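# Sort loose wooden strips into their matching colour rows

## Task

Put every loose wooden strip into the existing row whose colour matches it, then open the grippers so that nothing is still held.

## Robot and tools

Robot and frame. Two arms, left_arm and right_arm, each end in a two-finger gripper. Every pose is given in one scene frame: origin on the table surface midway between the arms, +x pointing away from the robot over the table, +z up, and left_arm mounted on the +y side. The arm names do not tell you which side of a camera image an arm appears on. In a gripper's own axes the fingers extend along +z and close along y. end_effector_position is the spot between the finger pads, roughly 1 cm short of the fingertips. Reported hand positions can be a little wrong, more so when an arm reaches far, and motions tend to stop a centimetre or so off target, usually low. Joint limits (rad), base to hand: waist -2.880 to 2.880, shoulder 0.000 to 3.142, elbow 0.000 to 3.019, wrist pitch -1.693 to 1.571, wrist yaw -1.571 to 1.571, wrist roll -2.094 to 2.094. An elbow never locks fully straight.

The row format. Both motion tools use a row of 16 numbers covering both arms, even if one arm should stay still: left_arm x, y, z, qw, qx, qy, qz, opening, then right_arm in that same order. x, y, z are an absolute target for end_effector_position in metres; qw, qx, qy, qz are an absolute target orientation as a unit quaternion, w first; both in the scene frame. opening runs from -1 (closed) to +1 (fully open, 0.094 m). To keep an arm parked, resend its last reported position and quaternion plus the opening it should keep. To hold a wrist orientation steady, reuse your own quaternion each time rather than copying the slightly drifted one from a result.

execute_actions(actions): actions is a list of actions; each action is a list of at most 15 rows, one row per control step of 1/30 s. If an action has fewer than 15 rows, its final row repeats until 15 steps have passed. Each step, the commanded pose is limited to within 70 mm and 16 degrees of where the gripper actually is, so a distant target needs several actions, and after an action the arm only continues to that last clipped pose. An action is rejected for both arms if any target lies over 0.6 m from that gripper's current position along one of the gripper's own axes; if the first action fails this against the latest reported state, or anything is malformed, the whole call does nothing. An empty list simply returns the current state and images.

move(target, speed, blocking): target is one 16-number row of absolute poses. Each gripper travels in a straight line toward its pose, all arms finishing together, taking 0.5 to 10 s (cut off at 10 s). speed is the path's top speed in m/s, 0.002 to 0.5, default 0.25; rotation is capped at double that value in rad/s, taking the shorter way round. The openings are applied when the move begins. Paths ignore obstacles and the other arm, grippers lag and may overshoot speed near full extension, and faster or deeper contact presses harder. The result adds a move: line giving the ending (done, off_target, moving, held, fault), any limits (paced = pose clipped; held = a check blocked some steps, after which the arm may jump quickly) and each gripper's distance from its pose. With blocking=false you get a reply after 0.5 s while motion continues; before sending new rows or moves, call wait or stop until a result shows the move finished.

wait(seconds): 0 to 10 s; arms keep their last command; returns early if a running move ends. stop(): brakes a running move (needs some stopping room); fingers keep moving. zoom_image(camera, region): camera is cam_high, cam_low, cam_left_wrist or cam_right_wrist; region is [x0, y0, x1, y1] in that camera's pixels from the top-left, no larger than 504 by 504. finished_scene(scene): pass the current scene's number; it ends the scene irreversibly and reports success, so only call it once all strips are sorted, released and settled.

Reading results. Each result has a state line left_arm: ... | right_arm: ... with every gripper's position and quaternion, Hand target lines showing what each arm is currently being driven to, and grip_measured, the finger opening on the command scale (the last Joint positions value is the opening in metres; each gripper may read up to about 1 mm off). A pose unreachable line means the clearance check altered or blocked that arm's command. FAULT lines mean an arm stopped. MOTOR HOT appears from 85 °C; at 100 °C an OVER-TEMPERATURE FAULT makes that arm go limp and drop, so do not hold loads for long. Images arrive in the order cam_high (504x504), cam_low (504x504), cam_left_wrist (616x616, fisheye), cam_right_wrist (616x616, fisheye); calibration (K, distortion, T_world_to_cam) is supplied, with cam_high at roughly [1.645, -0.286, 1.125] and cam_low at roughly [0.445, -1.431, 0.516] in world metres.

Gripping. To hold a strip, command an opening below grip_measured: about 0.03 lower grips firmly, less grips more gently. Pad force tops out near 50 to 62 N, and parts thinner than about 2 mm are squeezed less.

Avoid: anything ending up off the table, dropped or slipping strips, slamming into the table or rows, pressing hard, and the two arms touching or shoving each other. Occasional outside tugs on a held strip or pushes on loose items can happen, so check the images before releasing and before finishing.

Each tool is called after ">>>" by a JSON object that holds its "fn" and its "kwargs", one argument or row to a line.

## Session

>>> {"fn": "execute_actions", "kwargs": {
  "actions": []
}}

>>> {"fn": "zoom_image", "kwargs": {
  "camera": "cam_high",
  "region": [100, 170, 400, 400]
}}

Scene clock: 0.00 s.
left_arm: end_effector_position=(+0.6369, +0.3468, +0.3422) grip_measured=+1.000 end_effector_quat_wxyz=(+0.398, -0.031, +0.798, -0.451) | right_arm: end_effector_position=(+0.4842, -0.5880, +0.3864) grip_measured=+1.000 end_effector_quat_wxyz=(+0.386, +0.514, +0.735, +0.216)
Joint positions: left_arm=[ 0.546  1.683  1.507 -0.435  1.069 -0.336  0.094] | right_arm=[-0.64   1.362  1.431 -0.81  -0.446  0.744  0.094]
Joint velocities: left_arm=[-0.005  0.005  0.002  0.002  0.022 -0.022  0.   ] | right_arm=[-0.005 -0.005 -0.002 -0.007 -0.037 -0.051  0.   ]
Motor temperatures (°C, as the motors report them): left_arm=[21 23 23 23 22 23] | right_arm=[22 21 23 23 24 22]
Hand target (left_arm): +0.642, +0.349, +0.349; +0.404, -0.026, +0.796, -0.449
Hand target (right_arm): +0.487, -0.590, +0.409; +0.406, +0.505, +0.731, +0.214

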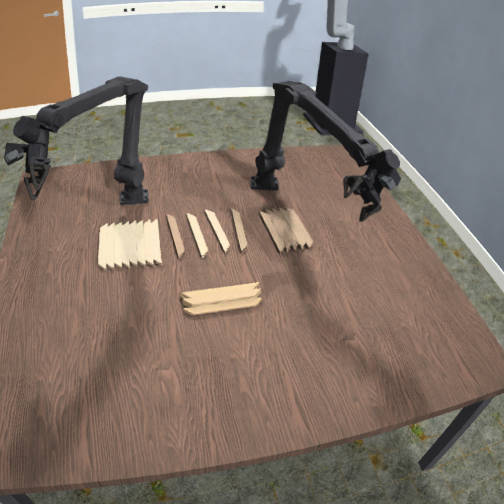

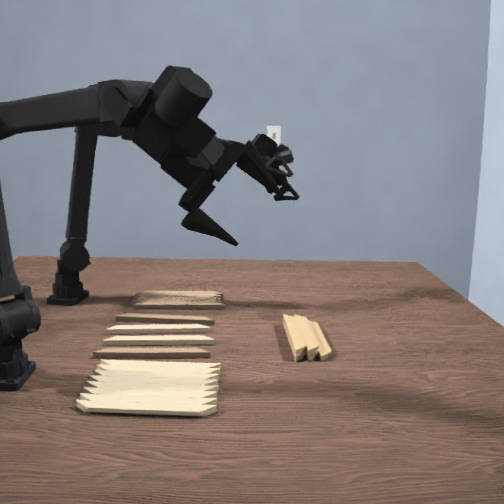

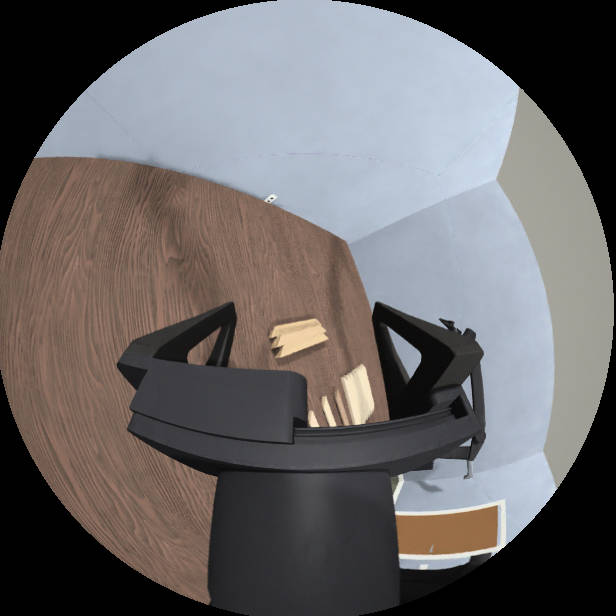

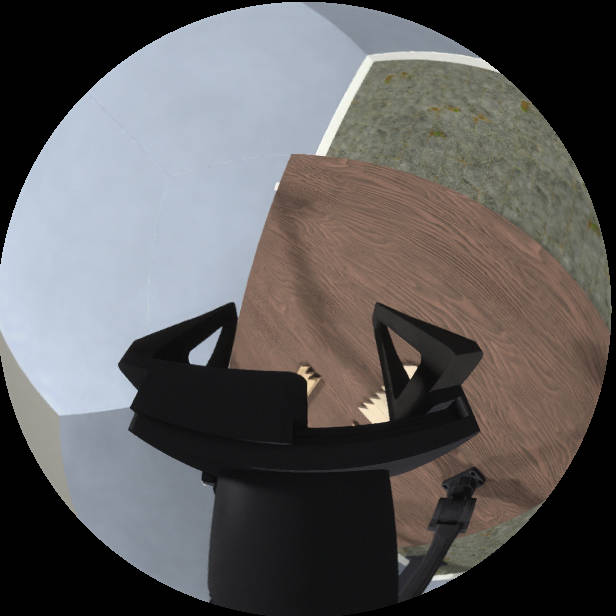

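Region (100, 170, 400, 400) of cam_high's 504x504 image, scaled by 1.680, with more detail than that image has; it fills the top 386 rows of this view, and the rest is white.

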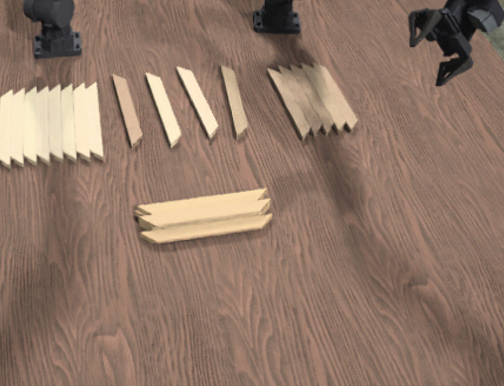

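>>> {"fn": "move", "kwargs": {
  "target": [0.3,0.13,0.16,0,0,1,0,1,0.3,-0.17,0.16,0,0,1,0,1],
  "speed": 0.4
}}

>>> {"fn": "zoom_image", "kwargs": {
  "camera": "cam_left_wrist",
  "region": [100, 150, 500, 450]
}}

>>> {"fn": "zoom_image", "kwargs": {
  "camera": "cam_right_wrist",
  "region": [100, 150, 500, 450]
}}

Scene clock: 11.70 s.
left_arm: end_effector_position=(+0.3004, +0.1297, +0.1629) grip_measured=+1.000 end_effector_quat_wxyz=(+0.005, +0.009, +1.000, -0.010) | right_arm: end_effector_position=(+0.2952, -0.1689, +0.1565) grip_measured=+1.000 end_effector_quat_wxyz=(-0.003, -0.008, +1.000, +0.003)
Joint positions: left_arm=[-0.225  1.271  0.996 -1.278  0.015 -0.414  0.094] | right_arm=[ 0.439  1.216  0.932 -1.29  -0.009  0.386  0.094]
Joint velocities: left_arm=[-0.005 -0.005 -0.007 -0.012  0.007 -0.037  0.   ] | right_arm=[-0.005  0.005 -0.017 -0.002  0.066  0.11   0.   ]
Motor temperatures (°C, as the motors report them): left_arm=[21 24 26 23 22 23] | right_arm=[22 22 26 24 24 22]
Hand target (left_arm): +0.299, +0.133, +0.158; -0.006, -0.002, +1.000, -0.004
Hand target (right_arm): +0.295, -0.170, +0.161; -0.001, -0.002, +1.000, +0.003
Off the commanded pose (left_arm): 0.003 m, 2 deg.
Off the commanded pose (right_arm): 0.006 m, 1 deg.
move: done
camera_calibration (this result's frames):
cam_left_wrist: T_world_to_cam=[[-0.0158884, -0.999775, 0.014066, 0.13169], [-0.812269, 0.0211095, 0.582902, 0.151422], [-0.583067, -0.002164, -0.812421, 0.432998], [0, 0, 0, 1]] pos_world=[0.377555, 0.129401, 0.26166]
cam_right_wrist: T_world_to_cam=[[0.0131221, -0.999894, 0.00633018, -0.176697], [-0.805353, -0.0068164, 0.592757, 0.145685], [-0.592651, -0.0128762, -0.805357, 0.423333], [0, 0, 0, 1]] pos_world=[0.370534, -0.170234, 0.255697]

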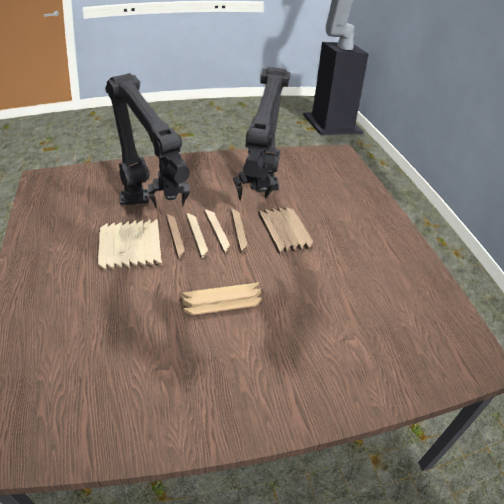

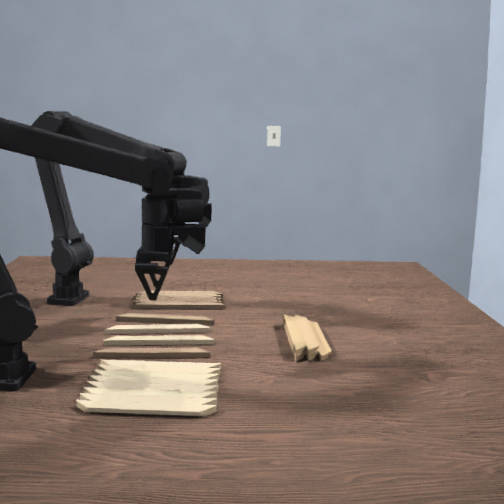

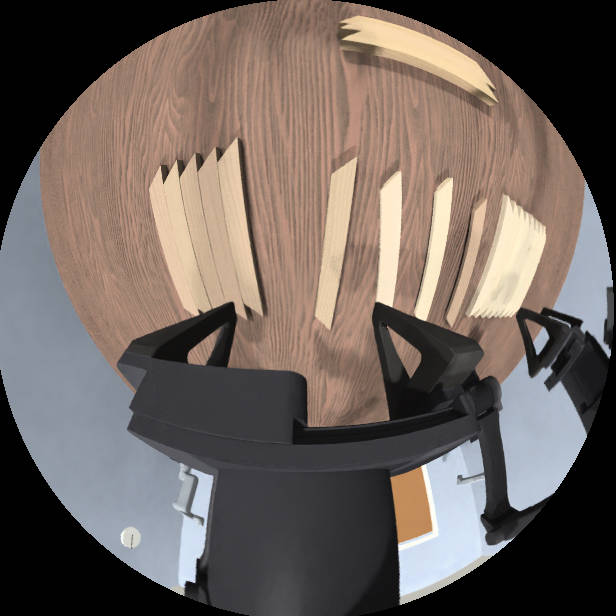

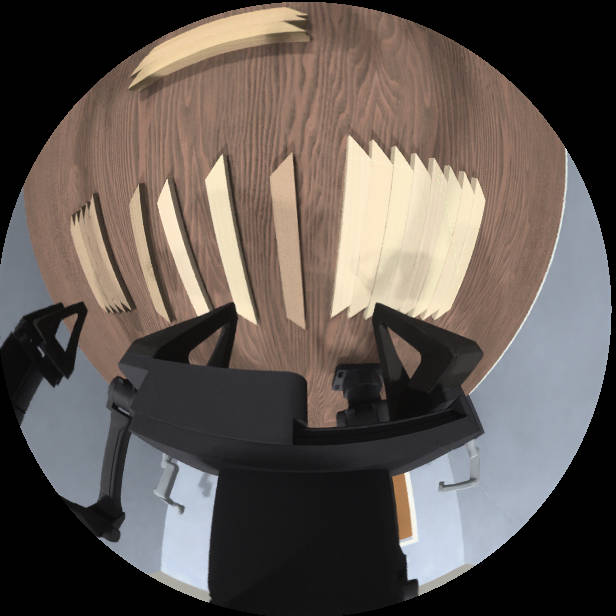

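Region (100, 150, 500, 450) of cam_left_wrist's 616x616 image, scaled by 1.260, with more detail than that image has; it fills the top 378 rows of this view, and the rest is white.

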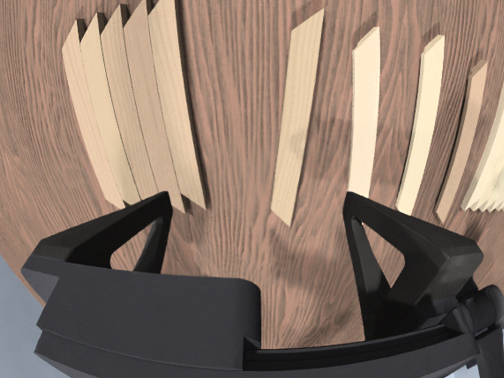

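Region (100, 150, 500, 450) of cam_right_wrist's 616x616 image, scaled by 1.260, with more detail than that image has; it fills the top 378 rows of this view, and the rest is white.

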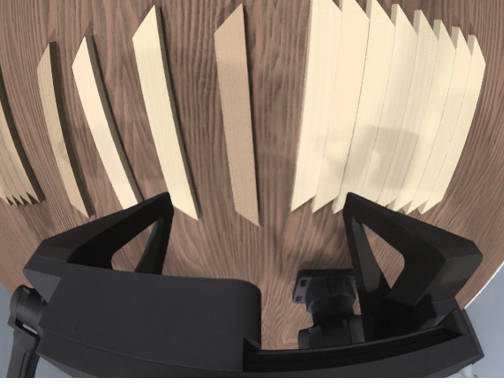

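>>> {"fn": "move", "kwargs": {
  "target": [0.292,0.093,0.04,0,0.048,0.999,0,0.3,0.279,-0.155,0.04,0,-0.04,0.999,0,0.3]
}}

Scene clock: 25.77 s.
left_arm: end_effector_position=(+0.2889, +0.0960, +0.0426) grip_measured=+0.302 end_effector_quat_wxyz=(-0.003, +0.054, +0.999, +0.000) | right_arm: end_effector_position=(+0.2710, -0.1621, +0.0364) grip_measured=+0.301 end_effector_quat_wxyz=(-0.013, -0.036, +0.999, -0.005)
Joint positions: left_arm=[-0.332  1.456  0.823 -0.943  0.003 -0.431  0.061] | right_arm=[ 0.495  1.349  0.694 -0.944 -0.002  0.387  0.061]
Joint velocities: left_arm=[-0.005  0.015 -0.002  0.012 -0.051 -0.007  0.001] | right_arm=[ 0.005  0.015 -0.017  0.002  0.081 -0.007 -0.   ]
Motor temperatures (°C, as the motors report them): left_arm=[21 24 27 23 22 23] | right_arm=[22 22 26 23 24 22]
Hand target (left_arm): +0.291, +0.094, +0.041; -0.001, +0.048, +0.999, +0.000
Hand target (right_arm): +0.277, -0.156, +0.041; +0.000, -0.040, +0.999, -0.000
Off the commanded pose (left_arm): 0.005 m, 1 deg.
Off the commanded pose (right_arm): 0.011 m, 2 deg.
move: off_target (right_arm)
camera_calibration (this result's frames):
cam_left_wrist: T_world_to_cam=[[-0.105965, -0.994348, -0.00663847, 0.125865], [-0.799262, 0.0811995, 0.595473, 0.202868], [-0.591568, 0.068405, -0.803348, 0.323826], [0, 0, 0, 1]] pos_world=[0.367047, 0.086529, 0.140179]
cam_right_wrist: T_world_to_cam=[[0.0687818, -0.997377, 0.0225584, -0.184069], [-0.791582, -0.0407997, 0.609699, 0.187498], [-0.607179, -0.059793, -0.792312, 0.308188], [0, 0, 0, 1]] pos_world=[0.348206, -0.157509, 0.134016]

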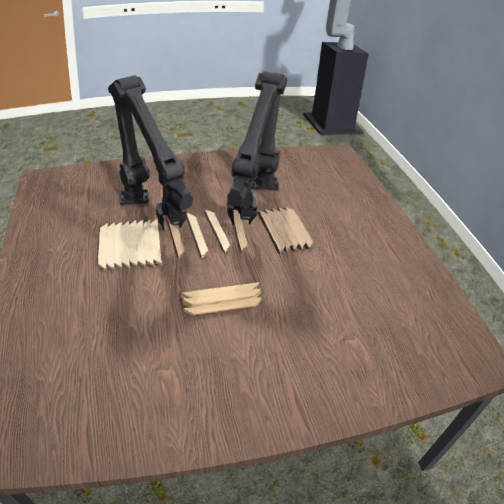

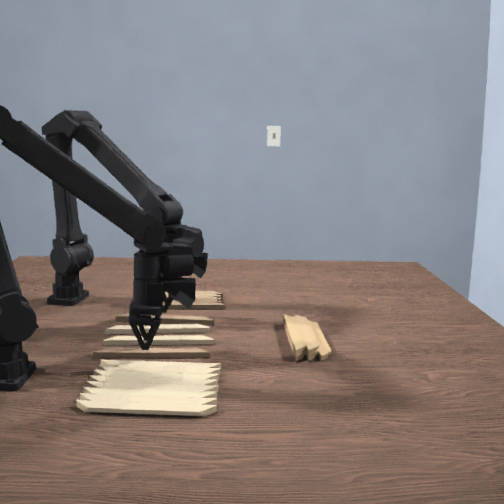

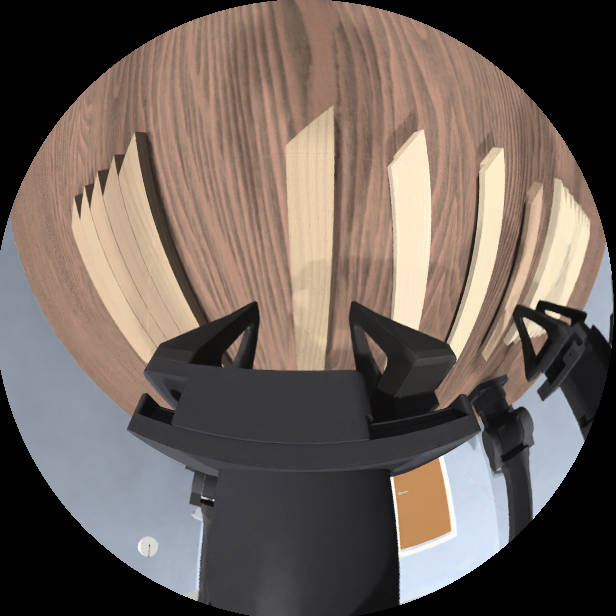

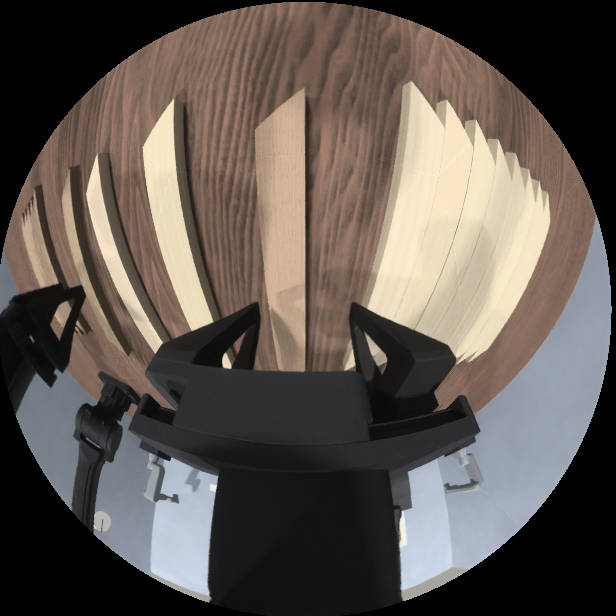

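>>> {"fn": "execute_actions", "kwargs": {
  "actions": [
    [[0.292,0.089,0.027,0,0.048,0.999,0,0.3,0.287,-0.143,0.033,0,-0.04,0.999,0,0.3]],
    [[0.292,0.089,0.012,0,0.048,0.999,0,0.3,0.287,-0.143,0.017,0,-0.04,0.999,0,0.3]],
    [[0.292,0.089,0.012,0,0.048,0.999,0,-0.5,0.287,-0.143,0.017,0,-0.04,0.999,0,-0.5]],
    [[0.292,0.089,0.012,0,0.048,0.999,0,-0.5,0.287,-0.143,0.017,0,-0.04,0.999,0,-0.5]]
  ]
}}

Scene clock: 31.40 s.
left_arm: end_effector_position=(+0.2934, +0.0906, +0.0194) grip_measured=-0.472 end_effector_quat_wxyz=(+0.005, +0.052, +0.999, -0.004) | right_arm: end_effector_position=(+0.2779, -0.1507, +0.0129) grip_measured=-0.456 end_effector_quat_wxyz=(-0.013, -0.040, +0.999, -0.006)
Joint positions: left_arm=[-0.339  1.507  0.802 -0.854  0.002 -0.442  0.025] | right_arm=[ 0.518  1.43   0.694 -0.863 -0.001  0.402  0.026]
Joint velocities: left_arm=[ 0.005  0.005 -0.017  0.007 -0.051  0.051 -0.   ] | right_arm=[ 0.005  0.005  0.002 -0.017 -0.051  0.051 -0.001]
Motor temperatures (°C, as the motors report them): left_arm=[21 24 27 23 22 23] | right_arm=[22 22 26 23 24 22]
Hand target (left_arm): +0.292, +0.089, +0.012; -0.000, +0.048, +0.999, -0.000
Hand target (right_arm): +0.287, -0.143, +0.017; +0.000, -0.040, +0.999, -0.000
Off the commanded pose (left_arm): 0.008 m, 1 deg.
Off the commanded pose (right_arm): 0.013 m, 2 deg.
camera_calibration (this result's frames):
cam_left_wrist: T_world_to_cam=[[-0.101359, -0.99485, -0.0000218753, 0.119364], [-0.808507, 0.0823607, 0.582695, 0.22359], [-0.579692, 0.0590789, -0.812691, 0.305774], [0, 0, 0, 1]] pos_world=[0.370128, 0.0822696, 0.118217]
cam_right_wrist: T_world_to_cam=[[0.0771642, -0.996733, 0.0238634, -0.174968], [-0.791844, -0.0467234, 0.608934, 0.206998], [-0.605829, -0.065884, -0.792862, 0.293213], [0, 0, 0, 1]] pos_world=[0.355049, -0.145407, 0.110604]

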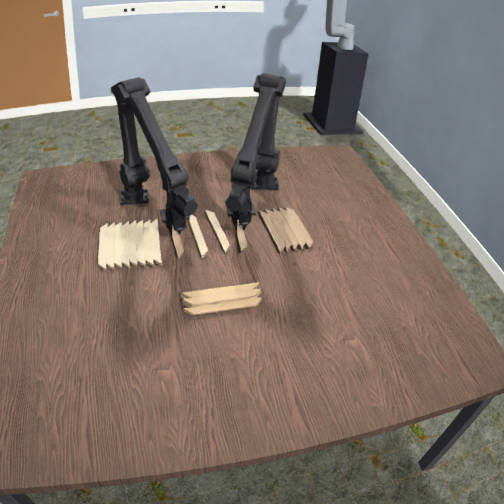

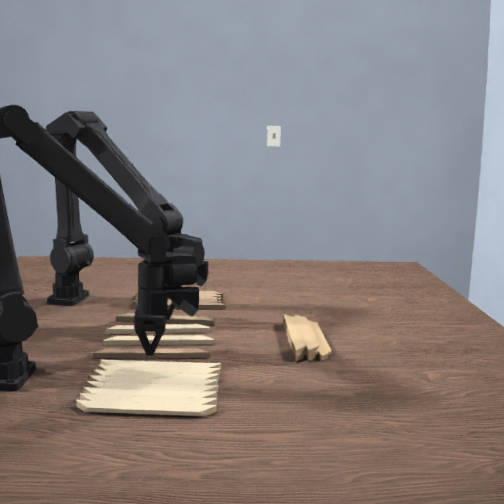

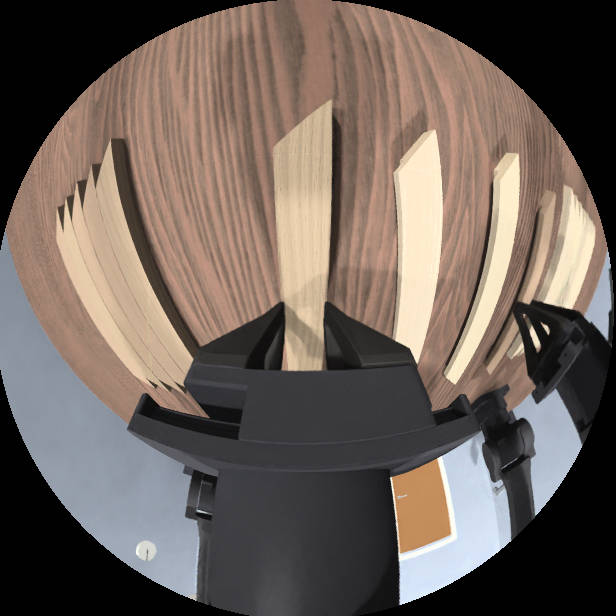

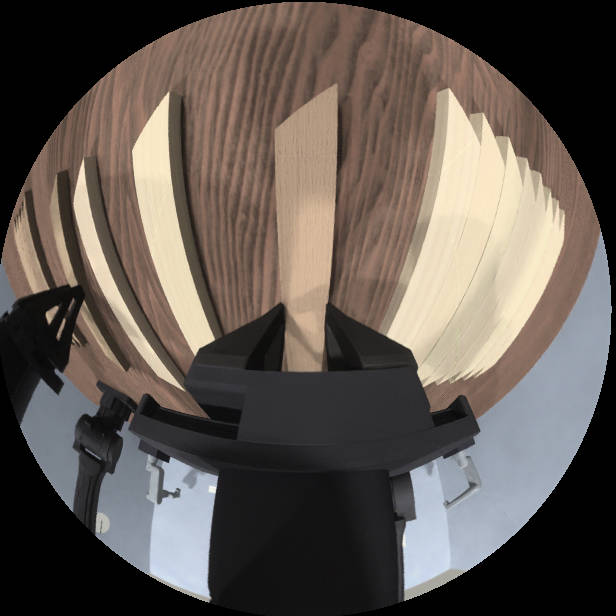

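>>> {"fn": "move", "kwargs": {
  "target": [0.323,0.165,0.017,0,-0.012,1,0,-0.52,0.287,-0.143,0.075,0,-0.04,0.999,0,-0.52],
  "speed": 0.12
}}

>>> {"fn": "execute_actions", "kwargs": {
  "actions": [
    [[0.323,0.165,0.015,0,-0.012,1,0,-0.2,0.29,-0.12,0.075,0,-0.04,0.999,0,-0.52]],
    [[0.323,0.165,0.07,0,-0.012,1,0,-0.2,0.295,-0.08,0.075,0,-0.03,0.999,0,-0.52]]
  ]
}}

>>> {"fn": "move", "kwargs": {
  "target": [0.3,0.4,0.12,0,-0.012,1,0,1,0.325,0.105,0.06,0,-0.012,1,0,-0.52]
}}

Scene clock: 37.83 s.
left_arm: end_effector_position=(+0.3264, +0.1619, +0.0192) grip_measured=-0.472 end_effector_quat_wxyz=(+0.005, -0.021, +1.000, -0.003) | right_arm: end_effector_position=(+0.2722, -0.1538, +0.0574) grip_measured=-0.456 end_effector_quat_wxyz=(-0.019, -0.040, +0.999, -0.009)
Joint positions: left_arm=[-0.119  1.507  0.801 -0.854  0.002 -0.368  0.025] | right_arm=[ 0.518  1.331  0.744 -1.026 -0.001  0.402  0.026]
Joint velocities: left_arm=[-0.005 -0.005 -0.032 -0.002  0.051 -0.007  0.   ] | right_arm=[-0.015 -0.005  0.007  0.007 -0.051  0.022 -0.   ]
Motor temperatures (°C, as the motors report them): left_arm=[21 24 26 23 22 23] | right_arm=[22 22 26 23 24 22]
Hand target (left_arm): +0.323, +0.164, +0.017; +0.001, -0.012, +1.000, -0.001
Hand target (right_arm): +0.287, -0.143, +0.075; +0.000, -0.040, +0.999, +0.000
Off the commanded pose (left_arm): 0.005 m, 1 deg.
Off the commanded pose (right_arm): 0.025 m, 2 deg.
move: off_target (right_arm)
camera_calibration (this result's frames):
cam_left_wrist: T_world_to_cam=[[0.0434145, -0.999057, -0.000704575, 0.147078], [-0.811688, -0.0356834, 0.583, 0.264654], [-0.582475, -0.0247387, -0.812472, 0.33497], [0, 0, 0, 1]] pos_world=[0.403543, 0.16467, 0.117964]
cam_right_wrist: T_world_to_cam=[[0.0774874, -0.996564, 0.0292722, -0.178962], [-0.784375, -0.0428125, 0.618807, 0.17324], [-0.615428, -0.0709102, -0.784997, 0.326147], [0, 0, 0, 1]] pos_world=[0.350472, -0.147803, 0.154061]

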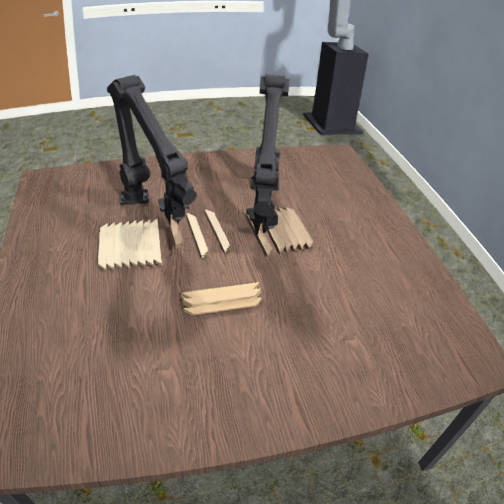

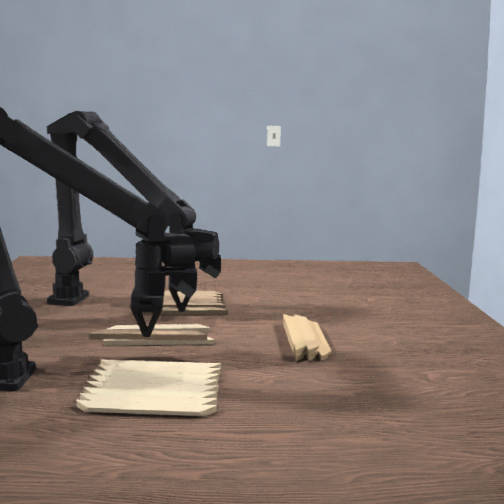

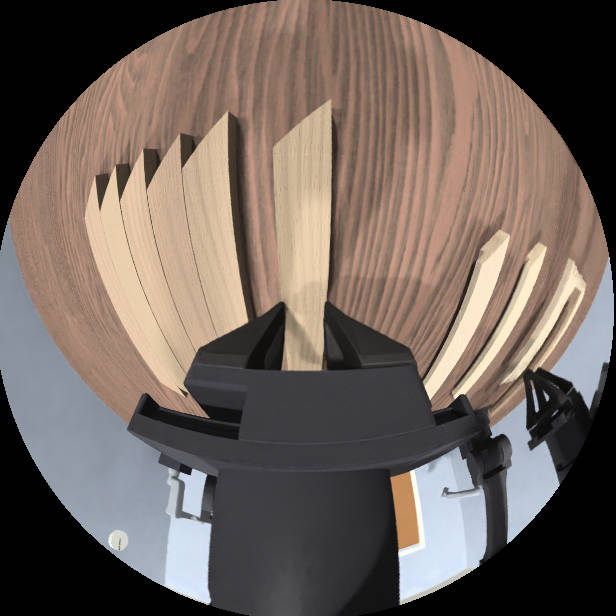

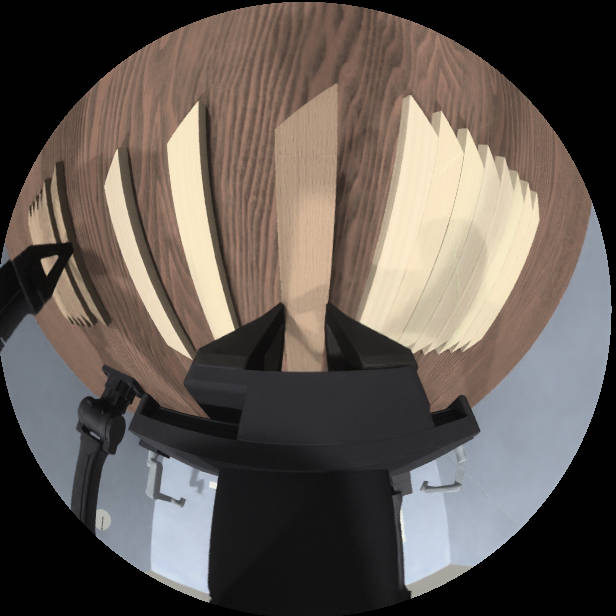

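Scene clock: 38.83 s.
left_arm: end_effector_position=(+0.3120, +0.1668, +0.0616) grip_measured=-0.202 end_effector_quat_wxyz=(-0.008, -0.017, +1.000, +0.002) | right_arm: end_effector_position=(+0.2788, -0.0903, +0.0599) grip_measured=-0.456 end_effector_quat_wxyz=(-0.017, -0.039, +0.999, -0.011)
Joint positions: left_arm=[-0.119  1.407  0.832 -1.011  0.002 -0.36   0.037] | right_arm=[ 0.673  1.429  0.848 -1.031 -0.001  0.56   0.026]
Joint velocities: left_arm=[-0.005  0.005  0.012 -0.012  0.007 -0.007 -0.001] | right_arm=[ 0.005  0.005  0.012  0.002  0.037  0.051 -0.001]
Motor temperatures (°C, as the motors report them): left_arm=[21 24 26 23 22 23] | right_arm=[22 22 26 23 24 22]
Hand target (left_arm): +0.323, +0.165, +0.070; +0.000, -0.012, +1.000, +0.000
Hand target (right_arm): +0.295, -0.080, +0.075; +0.000, -0.030, +1.000, -0.000
Off the commanded pose (left_arm): 0.014 m, 1 deg.
Off the commanded pose (right_arm): 0.024 m, 3 deg.
camera_calibration (this result's frames):
cam_left_wrist: T_world_to_cam=[[0.0360249, -0.999293, -0.0107287, 0.155642], [-0.796804, -0.0352014, 0.603211, 0.222422], [-0.603163, -0.0131819, -0.797509, 0.364746], [0, 0, 0, 1]] pos_world=[0.391621, 0.168169, 0.158391]
cam_right_wrist: T_world_to_cam=[[0.0744265, -0.996649, 0.0339251, -0.115711], [-0.786892, -0.0377967, 0.615932, 0.180856], [-0.612586, -0.0725371, -0.787069, 0.335886], [0, 0, 0, 1]] pos_world=[0.356685, -0.0841233, 0.156896]

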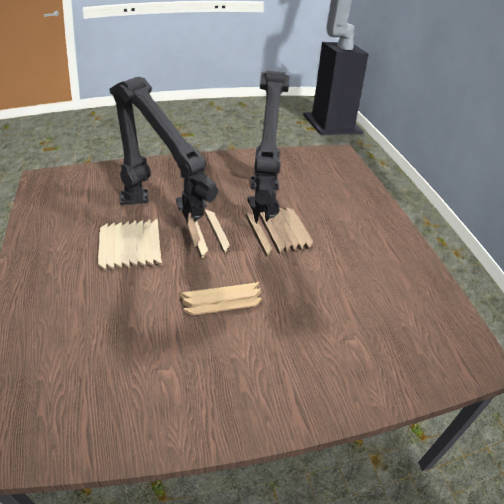

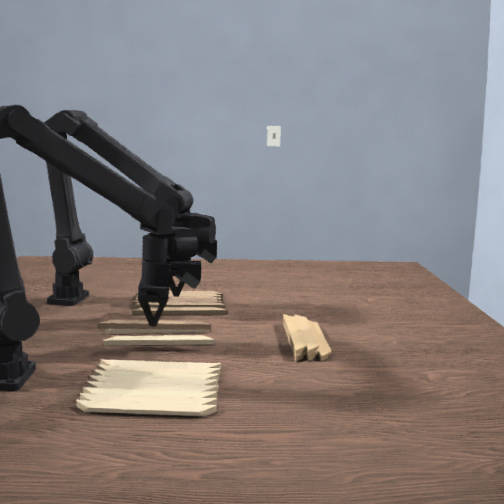

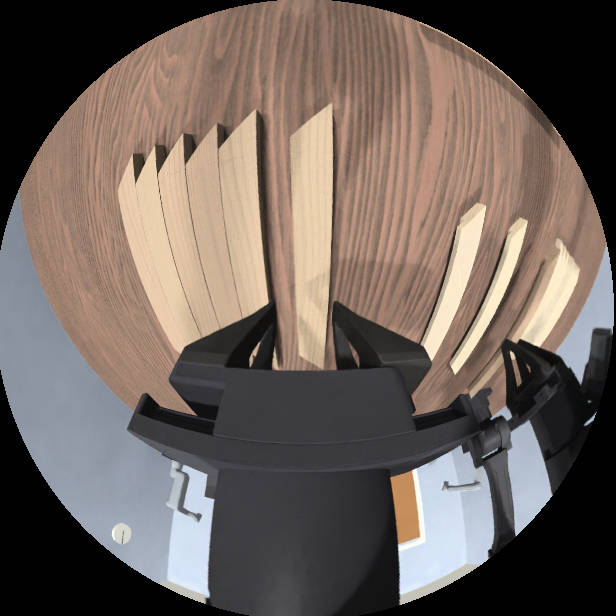

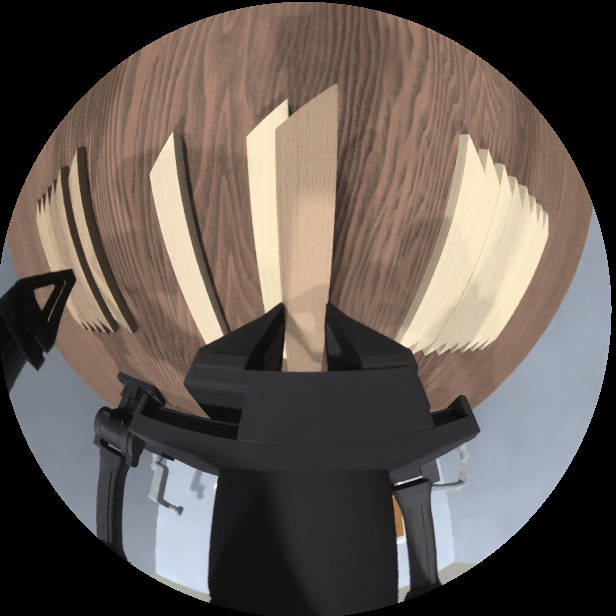

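Scene clock: 40.43 s.
left_arm: end_effector_position=(+0.2904, +0.3956, +0.1087) grip_measured=+1.000 end_effector_quat_wxyz=(-0.007, -0.023, +1.000, -0.002) | right_arm: end_effector_position=(+0.3136, +0.0888, +0.0417) grip_measured=-0.456 end_effector_quat_wxyz=(-0.013, -0.015, +1.000, -0.016)
Joint positions: left_arm=[ 0.578  1.289  0.861 -1.156 -0.001  0.325  0.094] | right_arm=[ 0.925  1.808  1.271 -1.075 -0.     0.858  0.026]
Joint velocities: left_arm=[-0.015 -0.005  0.012  0.002  0.051 -0.051  0.   ] | right_arm=[ 0.005 -0.015  0.022  0.012 -0.007 -0.066 -0.   ]
Motor temperatures (°C, as the motors report them): left_arm=[21 24 27 23 22 23] | right_arm=[22 22 26 23 24 22]
Hand target (left_arm): +0.302, +0.398, +0.119; +0.004, -0.012, +1.000, +0.001
Hand target (right_arm): +0.324, +0.104, +0.059; +0.001, -0.012, +1.000, -0.001
Off the commanded pose (left_arm): 0.015 m, 2 deg.
Off the commanded pose (right_arm): 0.027 m, 2 deg.
move: off_target (left_arm, right_arm)
camera_calibration (this result's frames):
cam_left_wrist: T_world_to_cam=[[0.048271, -0.998829, -0.00315915, 0.380958], [-0.797711, -0.0404545, 0.601681, 0.187379], [-0.601105, -0.0265237, -0.79873, 0.397121], [0, 0, 0, 1]] pos_world=[0.369797, 0.398626, 0.205654]
cam_right_wrist: T_world_to_cam=[[0.0279279, -0.998634, 0.0441646, 0.0751269], [-0.793171, 0.00475027, 0.608981, 0.224733], [-0.608358, -0.0520376, -0.791955, 0.352888], [0, 0, 0, 1]] pos_world=[0.390836, 0.0923202, 0.139296]

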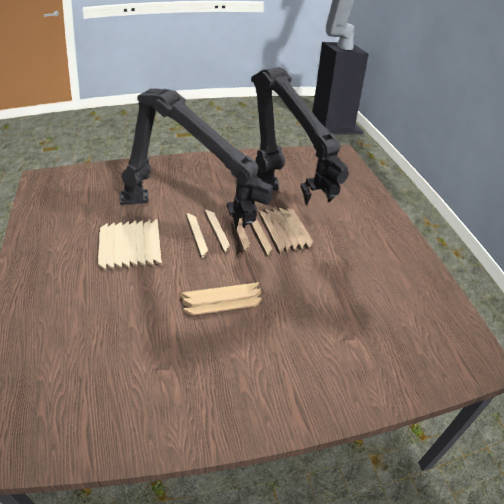

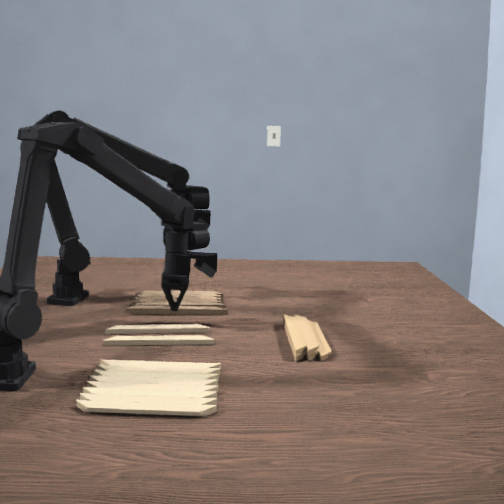

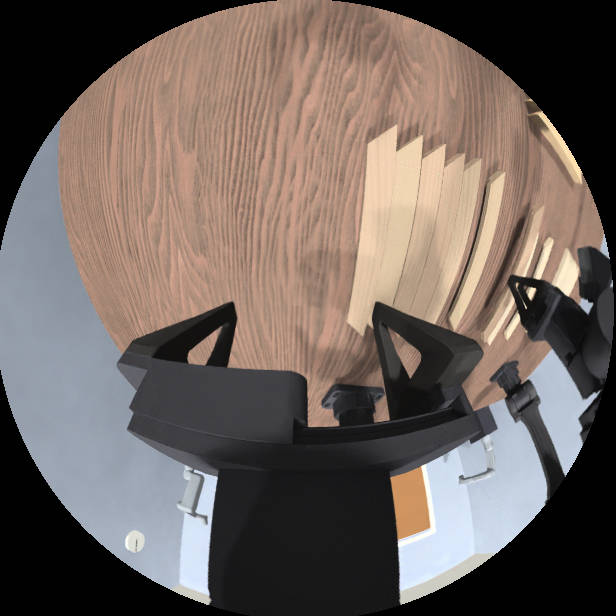

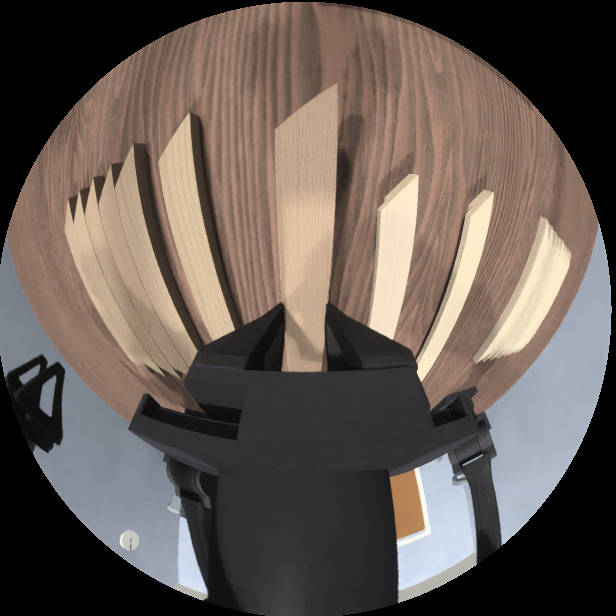

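>>> {"fn": "move", "kwargs": {
  "target": [0.3,0.4,0.12,0,-0.012,1,0,1,0.331,0.135,0.03,0,-0.012,1,0,-0.52],
  "speed": 0.08
}}

Scene clock: 43.63 s.
left_arm: end_effector_position=(+0.2884, +0.3948, +0.1087) grip_measured=+1.000 end_effector_quat_wxyz=(-0.011, -0.018, +1.000, -0.004) | right_arm: end_effector_position=(+0.3194, +0.1123, +0.0170) grip_measured=-0.456 end_effector_quat_wxyz=(-0.017, -0.012, +1.000, -0.021)
Joint positions: left_arm=[ 0.578  1.289  0.861 -1.165 -0.001  0.335  0.094] | right_arm=[ 0.945  1.898  1.332 -1.059 -0.     0.884  0.026]
Joint velocities: left_arm=[-0.015  0.015 -0.012 -0.007 -0.007  0.037  0.   ] | right_arm=[ 0.005 -0.005  0.012 -0.012  0.022 -0.11  -0.   ]
Motor temperatures (°C, as the motors report them): left_arm=[21 24 27 23 22 23] | right_arm=[22 22 27 23 24 22]
Hand target (left_arm): +0.300, +0.400, +0.120; +0.000, -0.012, +1.000, +0.000
Hand target (right_arm): +0.330, +0.134, +0.030; +0.000, -0.012, +1.000, +0.000
Off the commanded pose (left_arm): 0.017 m, 1 deg.
Off the commanded pose (right_arm): 0.029 m, 3 deg.
move: off_target (left_arm, right_arm)
camera_calibration (this result's frames):
cam_left_wrist: T_world_to_cam=[[0.0383501, -0.999264, -0.000157904, 0.38298], [-0.793152, -0.030536, 0.608258, 0.179774], [-0.607815, -0.0232015, -0.79374, 0.396006], [0, 0, 0, 1]] pos_world=[0.368599, 0.397376, 0.205038]
cam_right_wrist: T_world_to_cam=[[0.0226088, -0.998221, 0.0551736, 0.101022], [-0.788606, 0.0161137, 0.614687, 0.241508], [-0.614483, -0.0574076, -0.786839, 0.340609], [0, 0, 0, 1]] pos_world=[0.397469, 0.116504, 0.113979]

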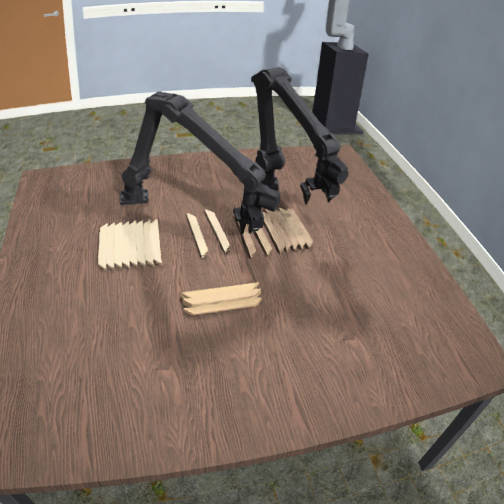

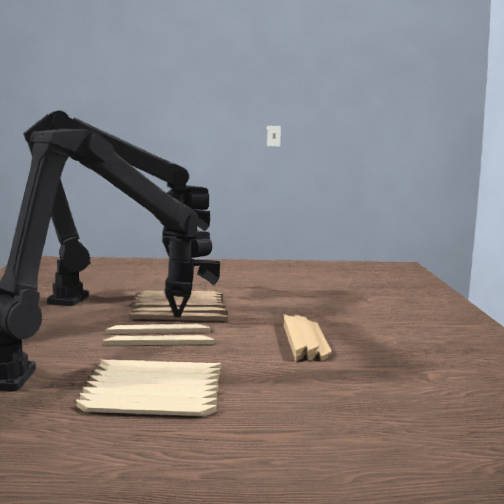

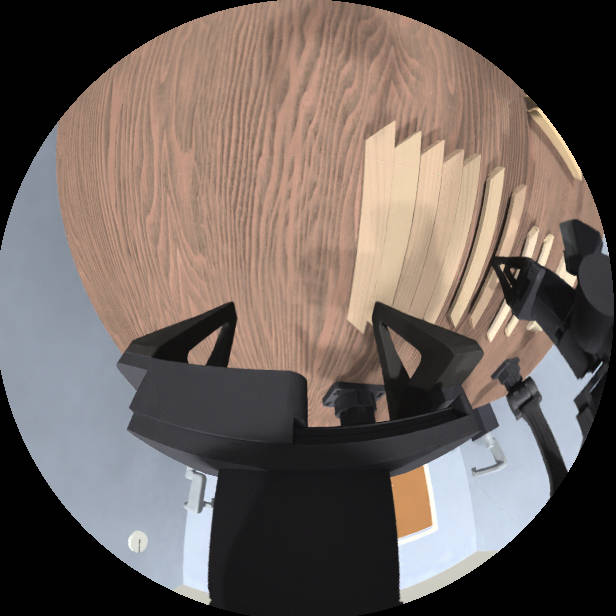

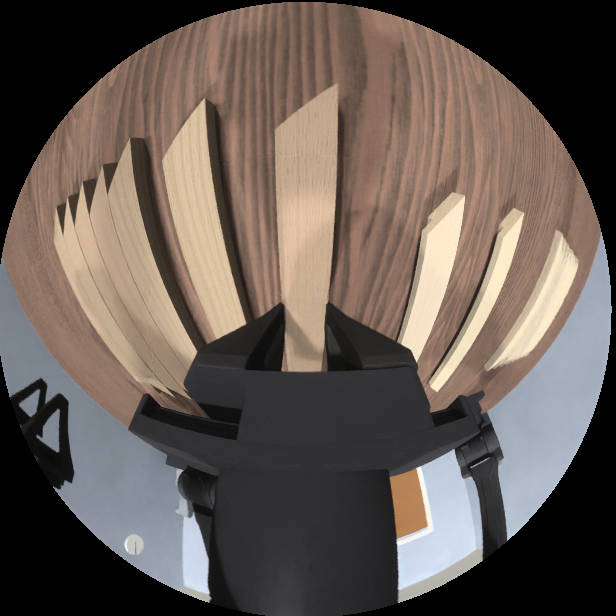

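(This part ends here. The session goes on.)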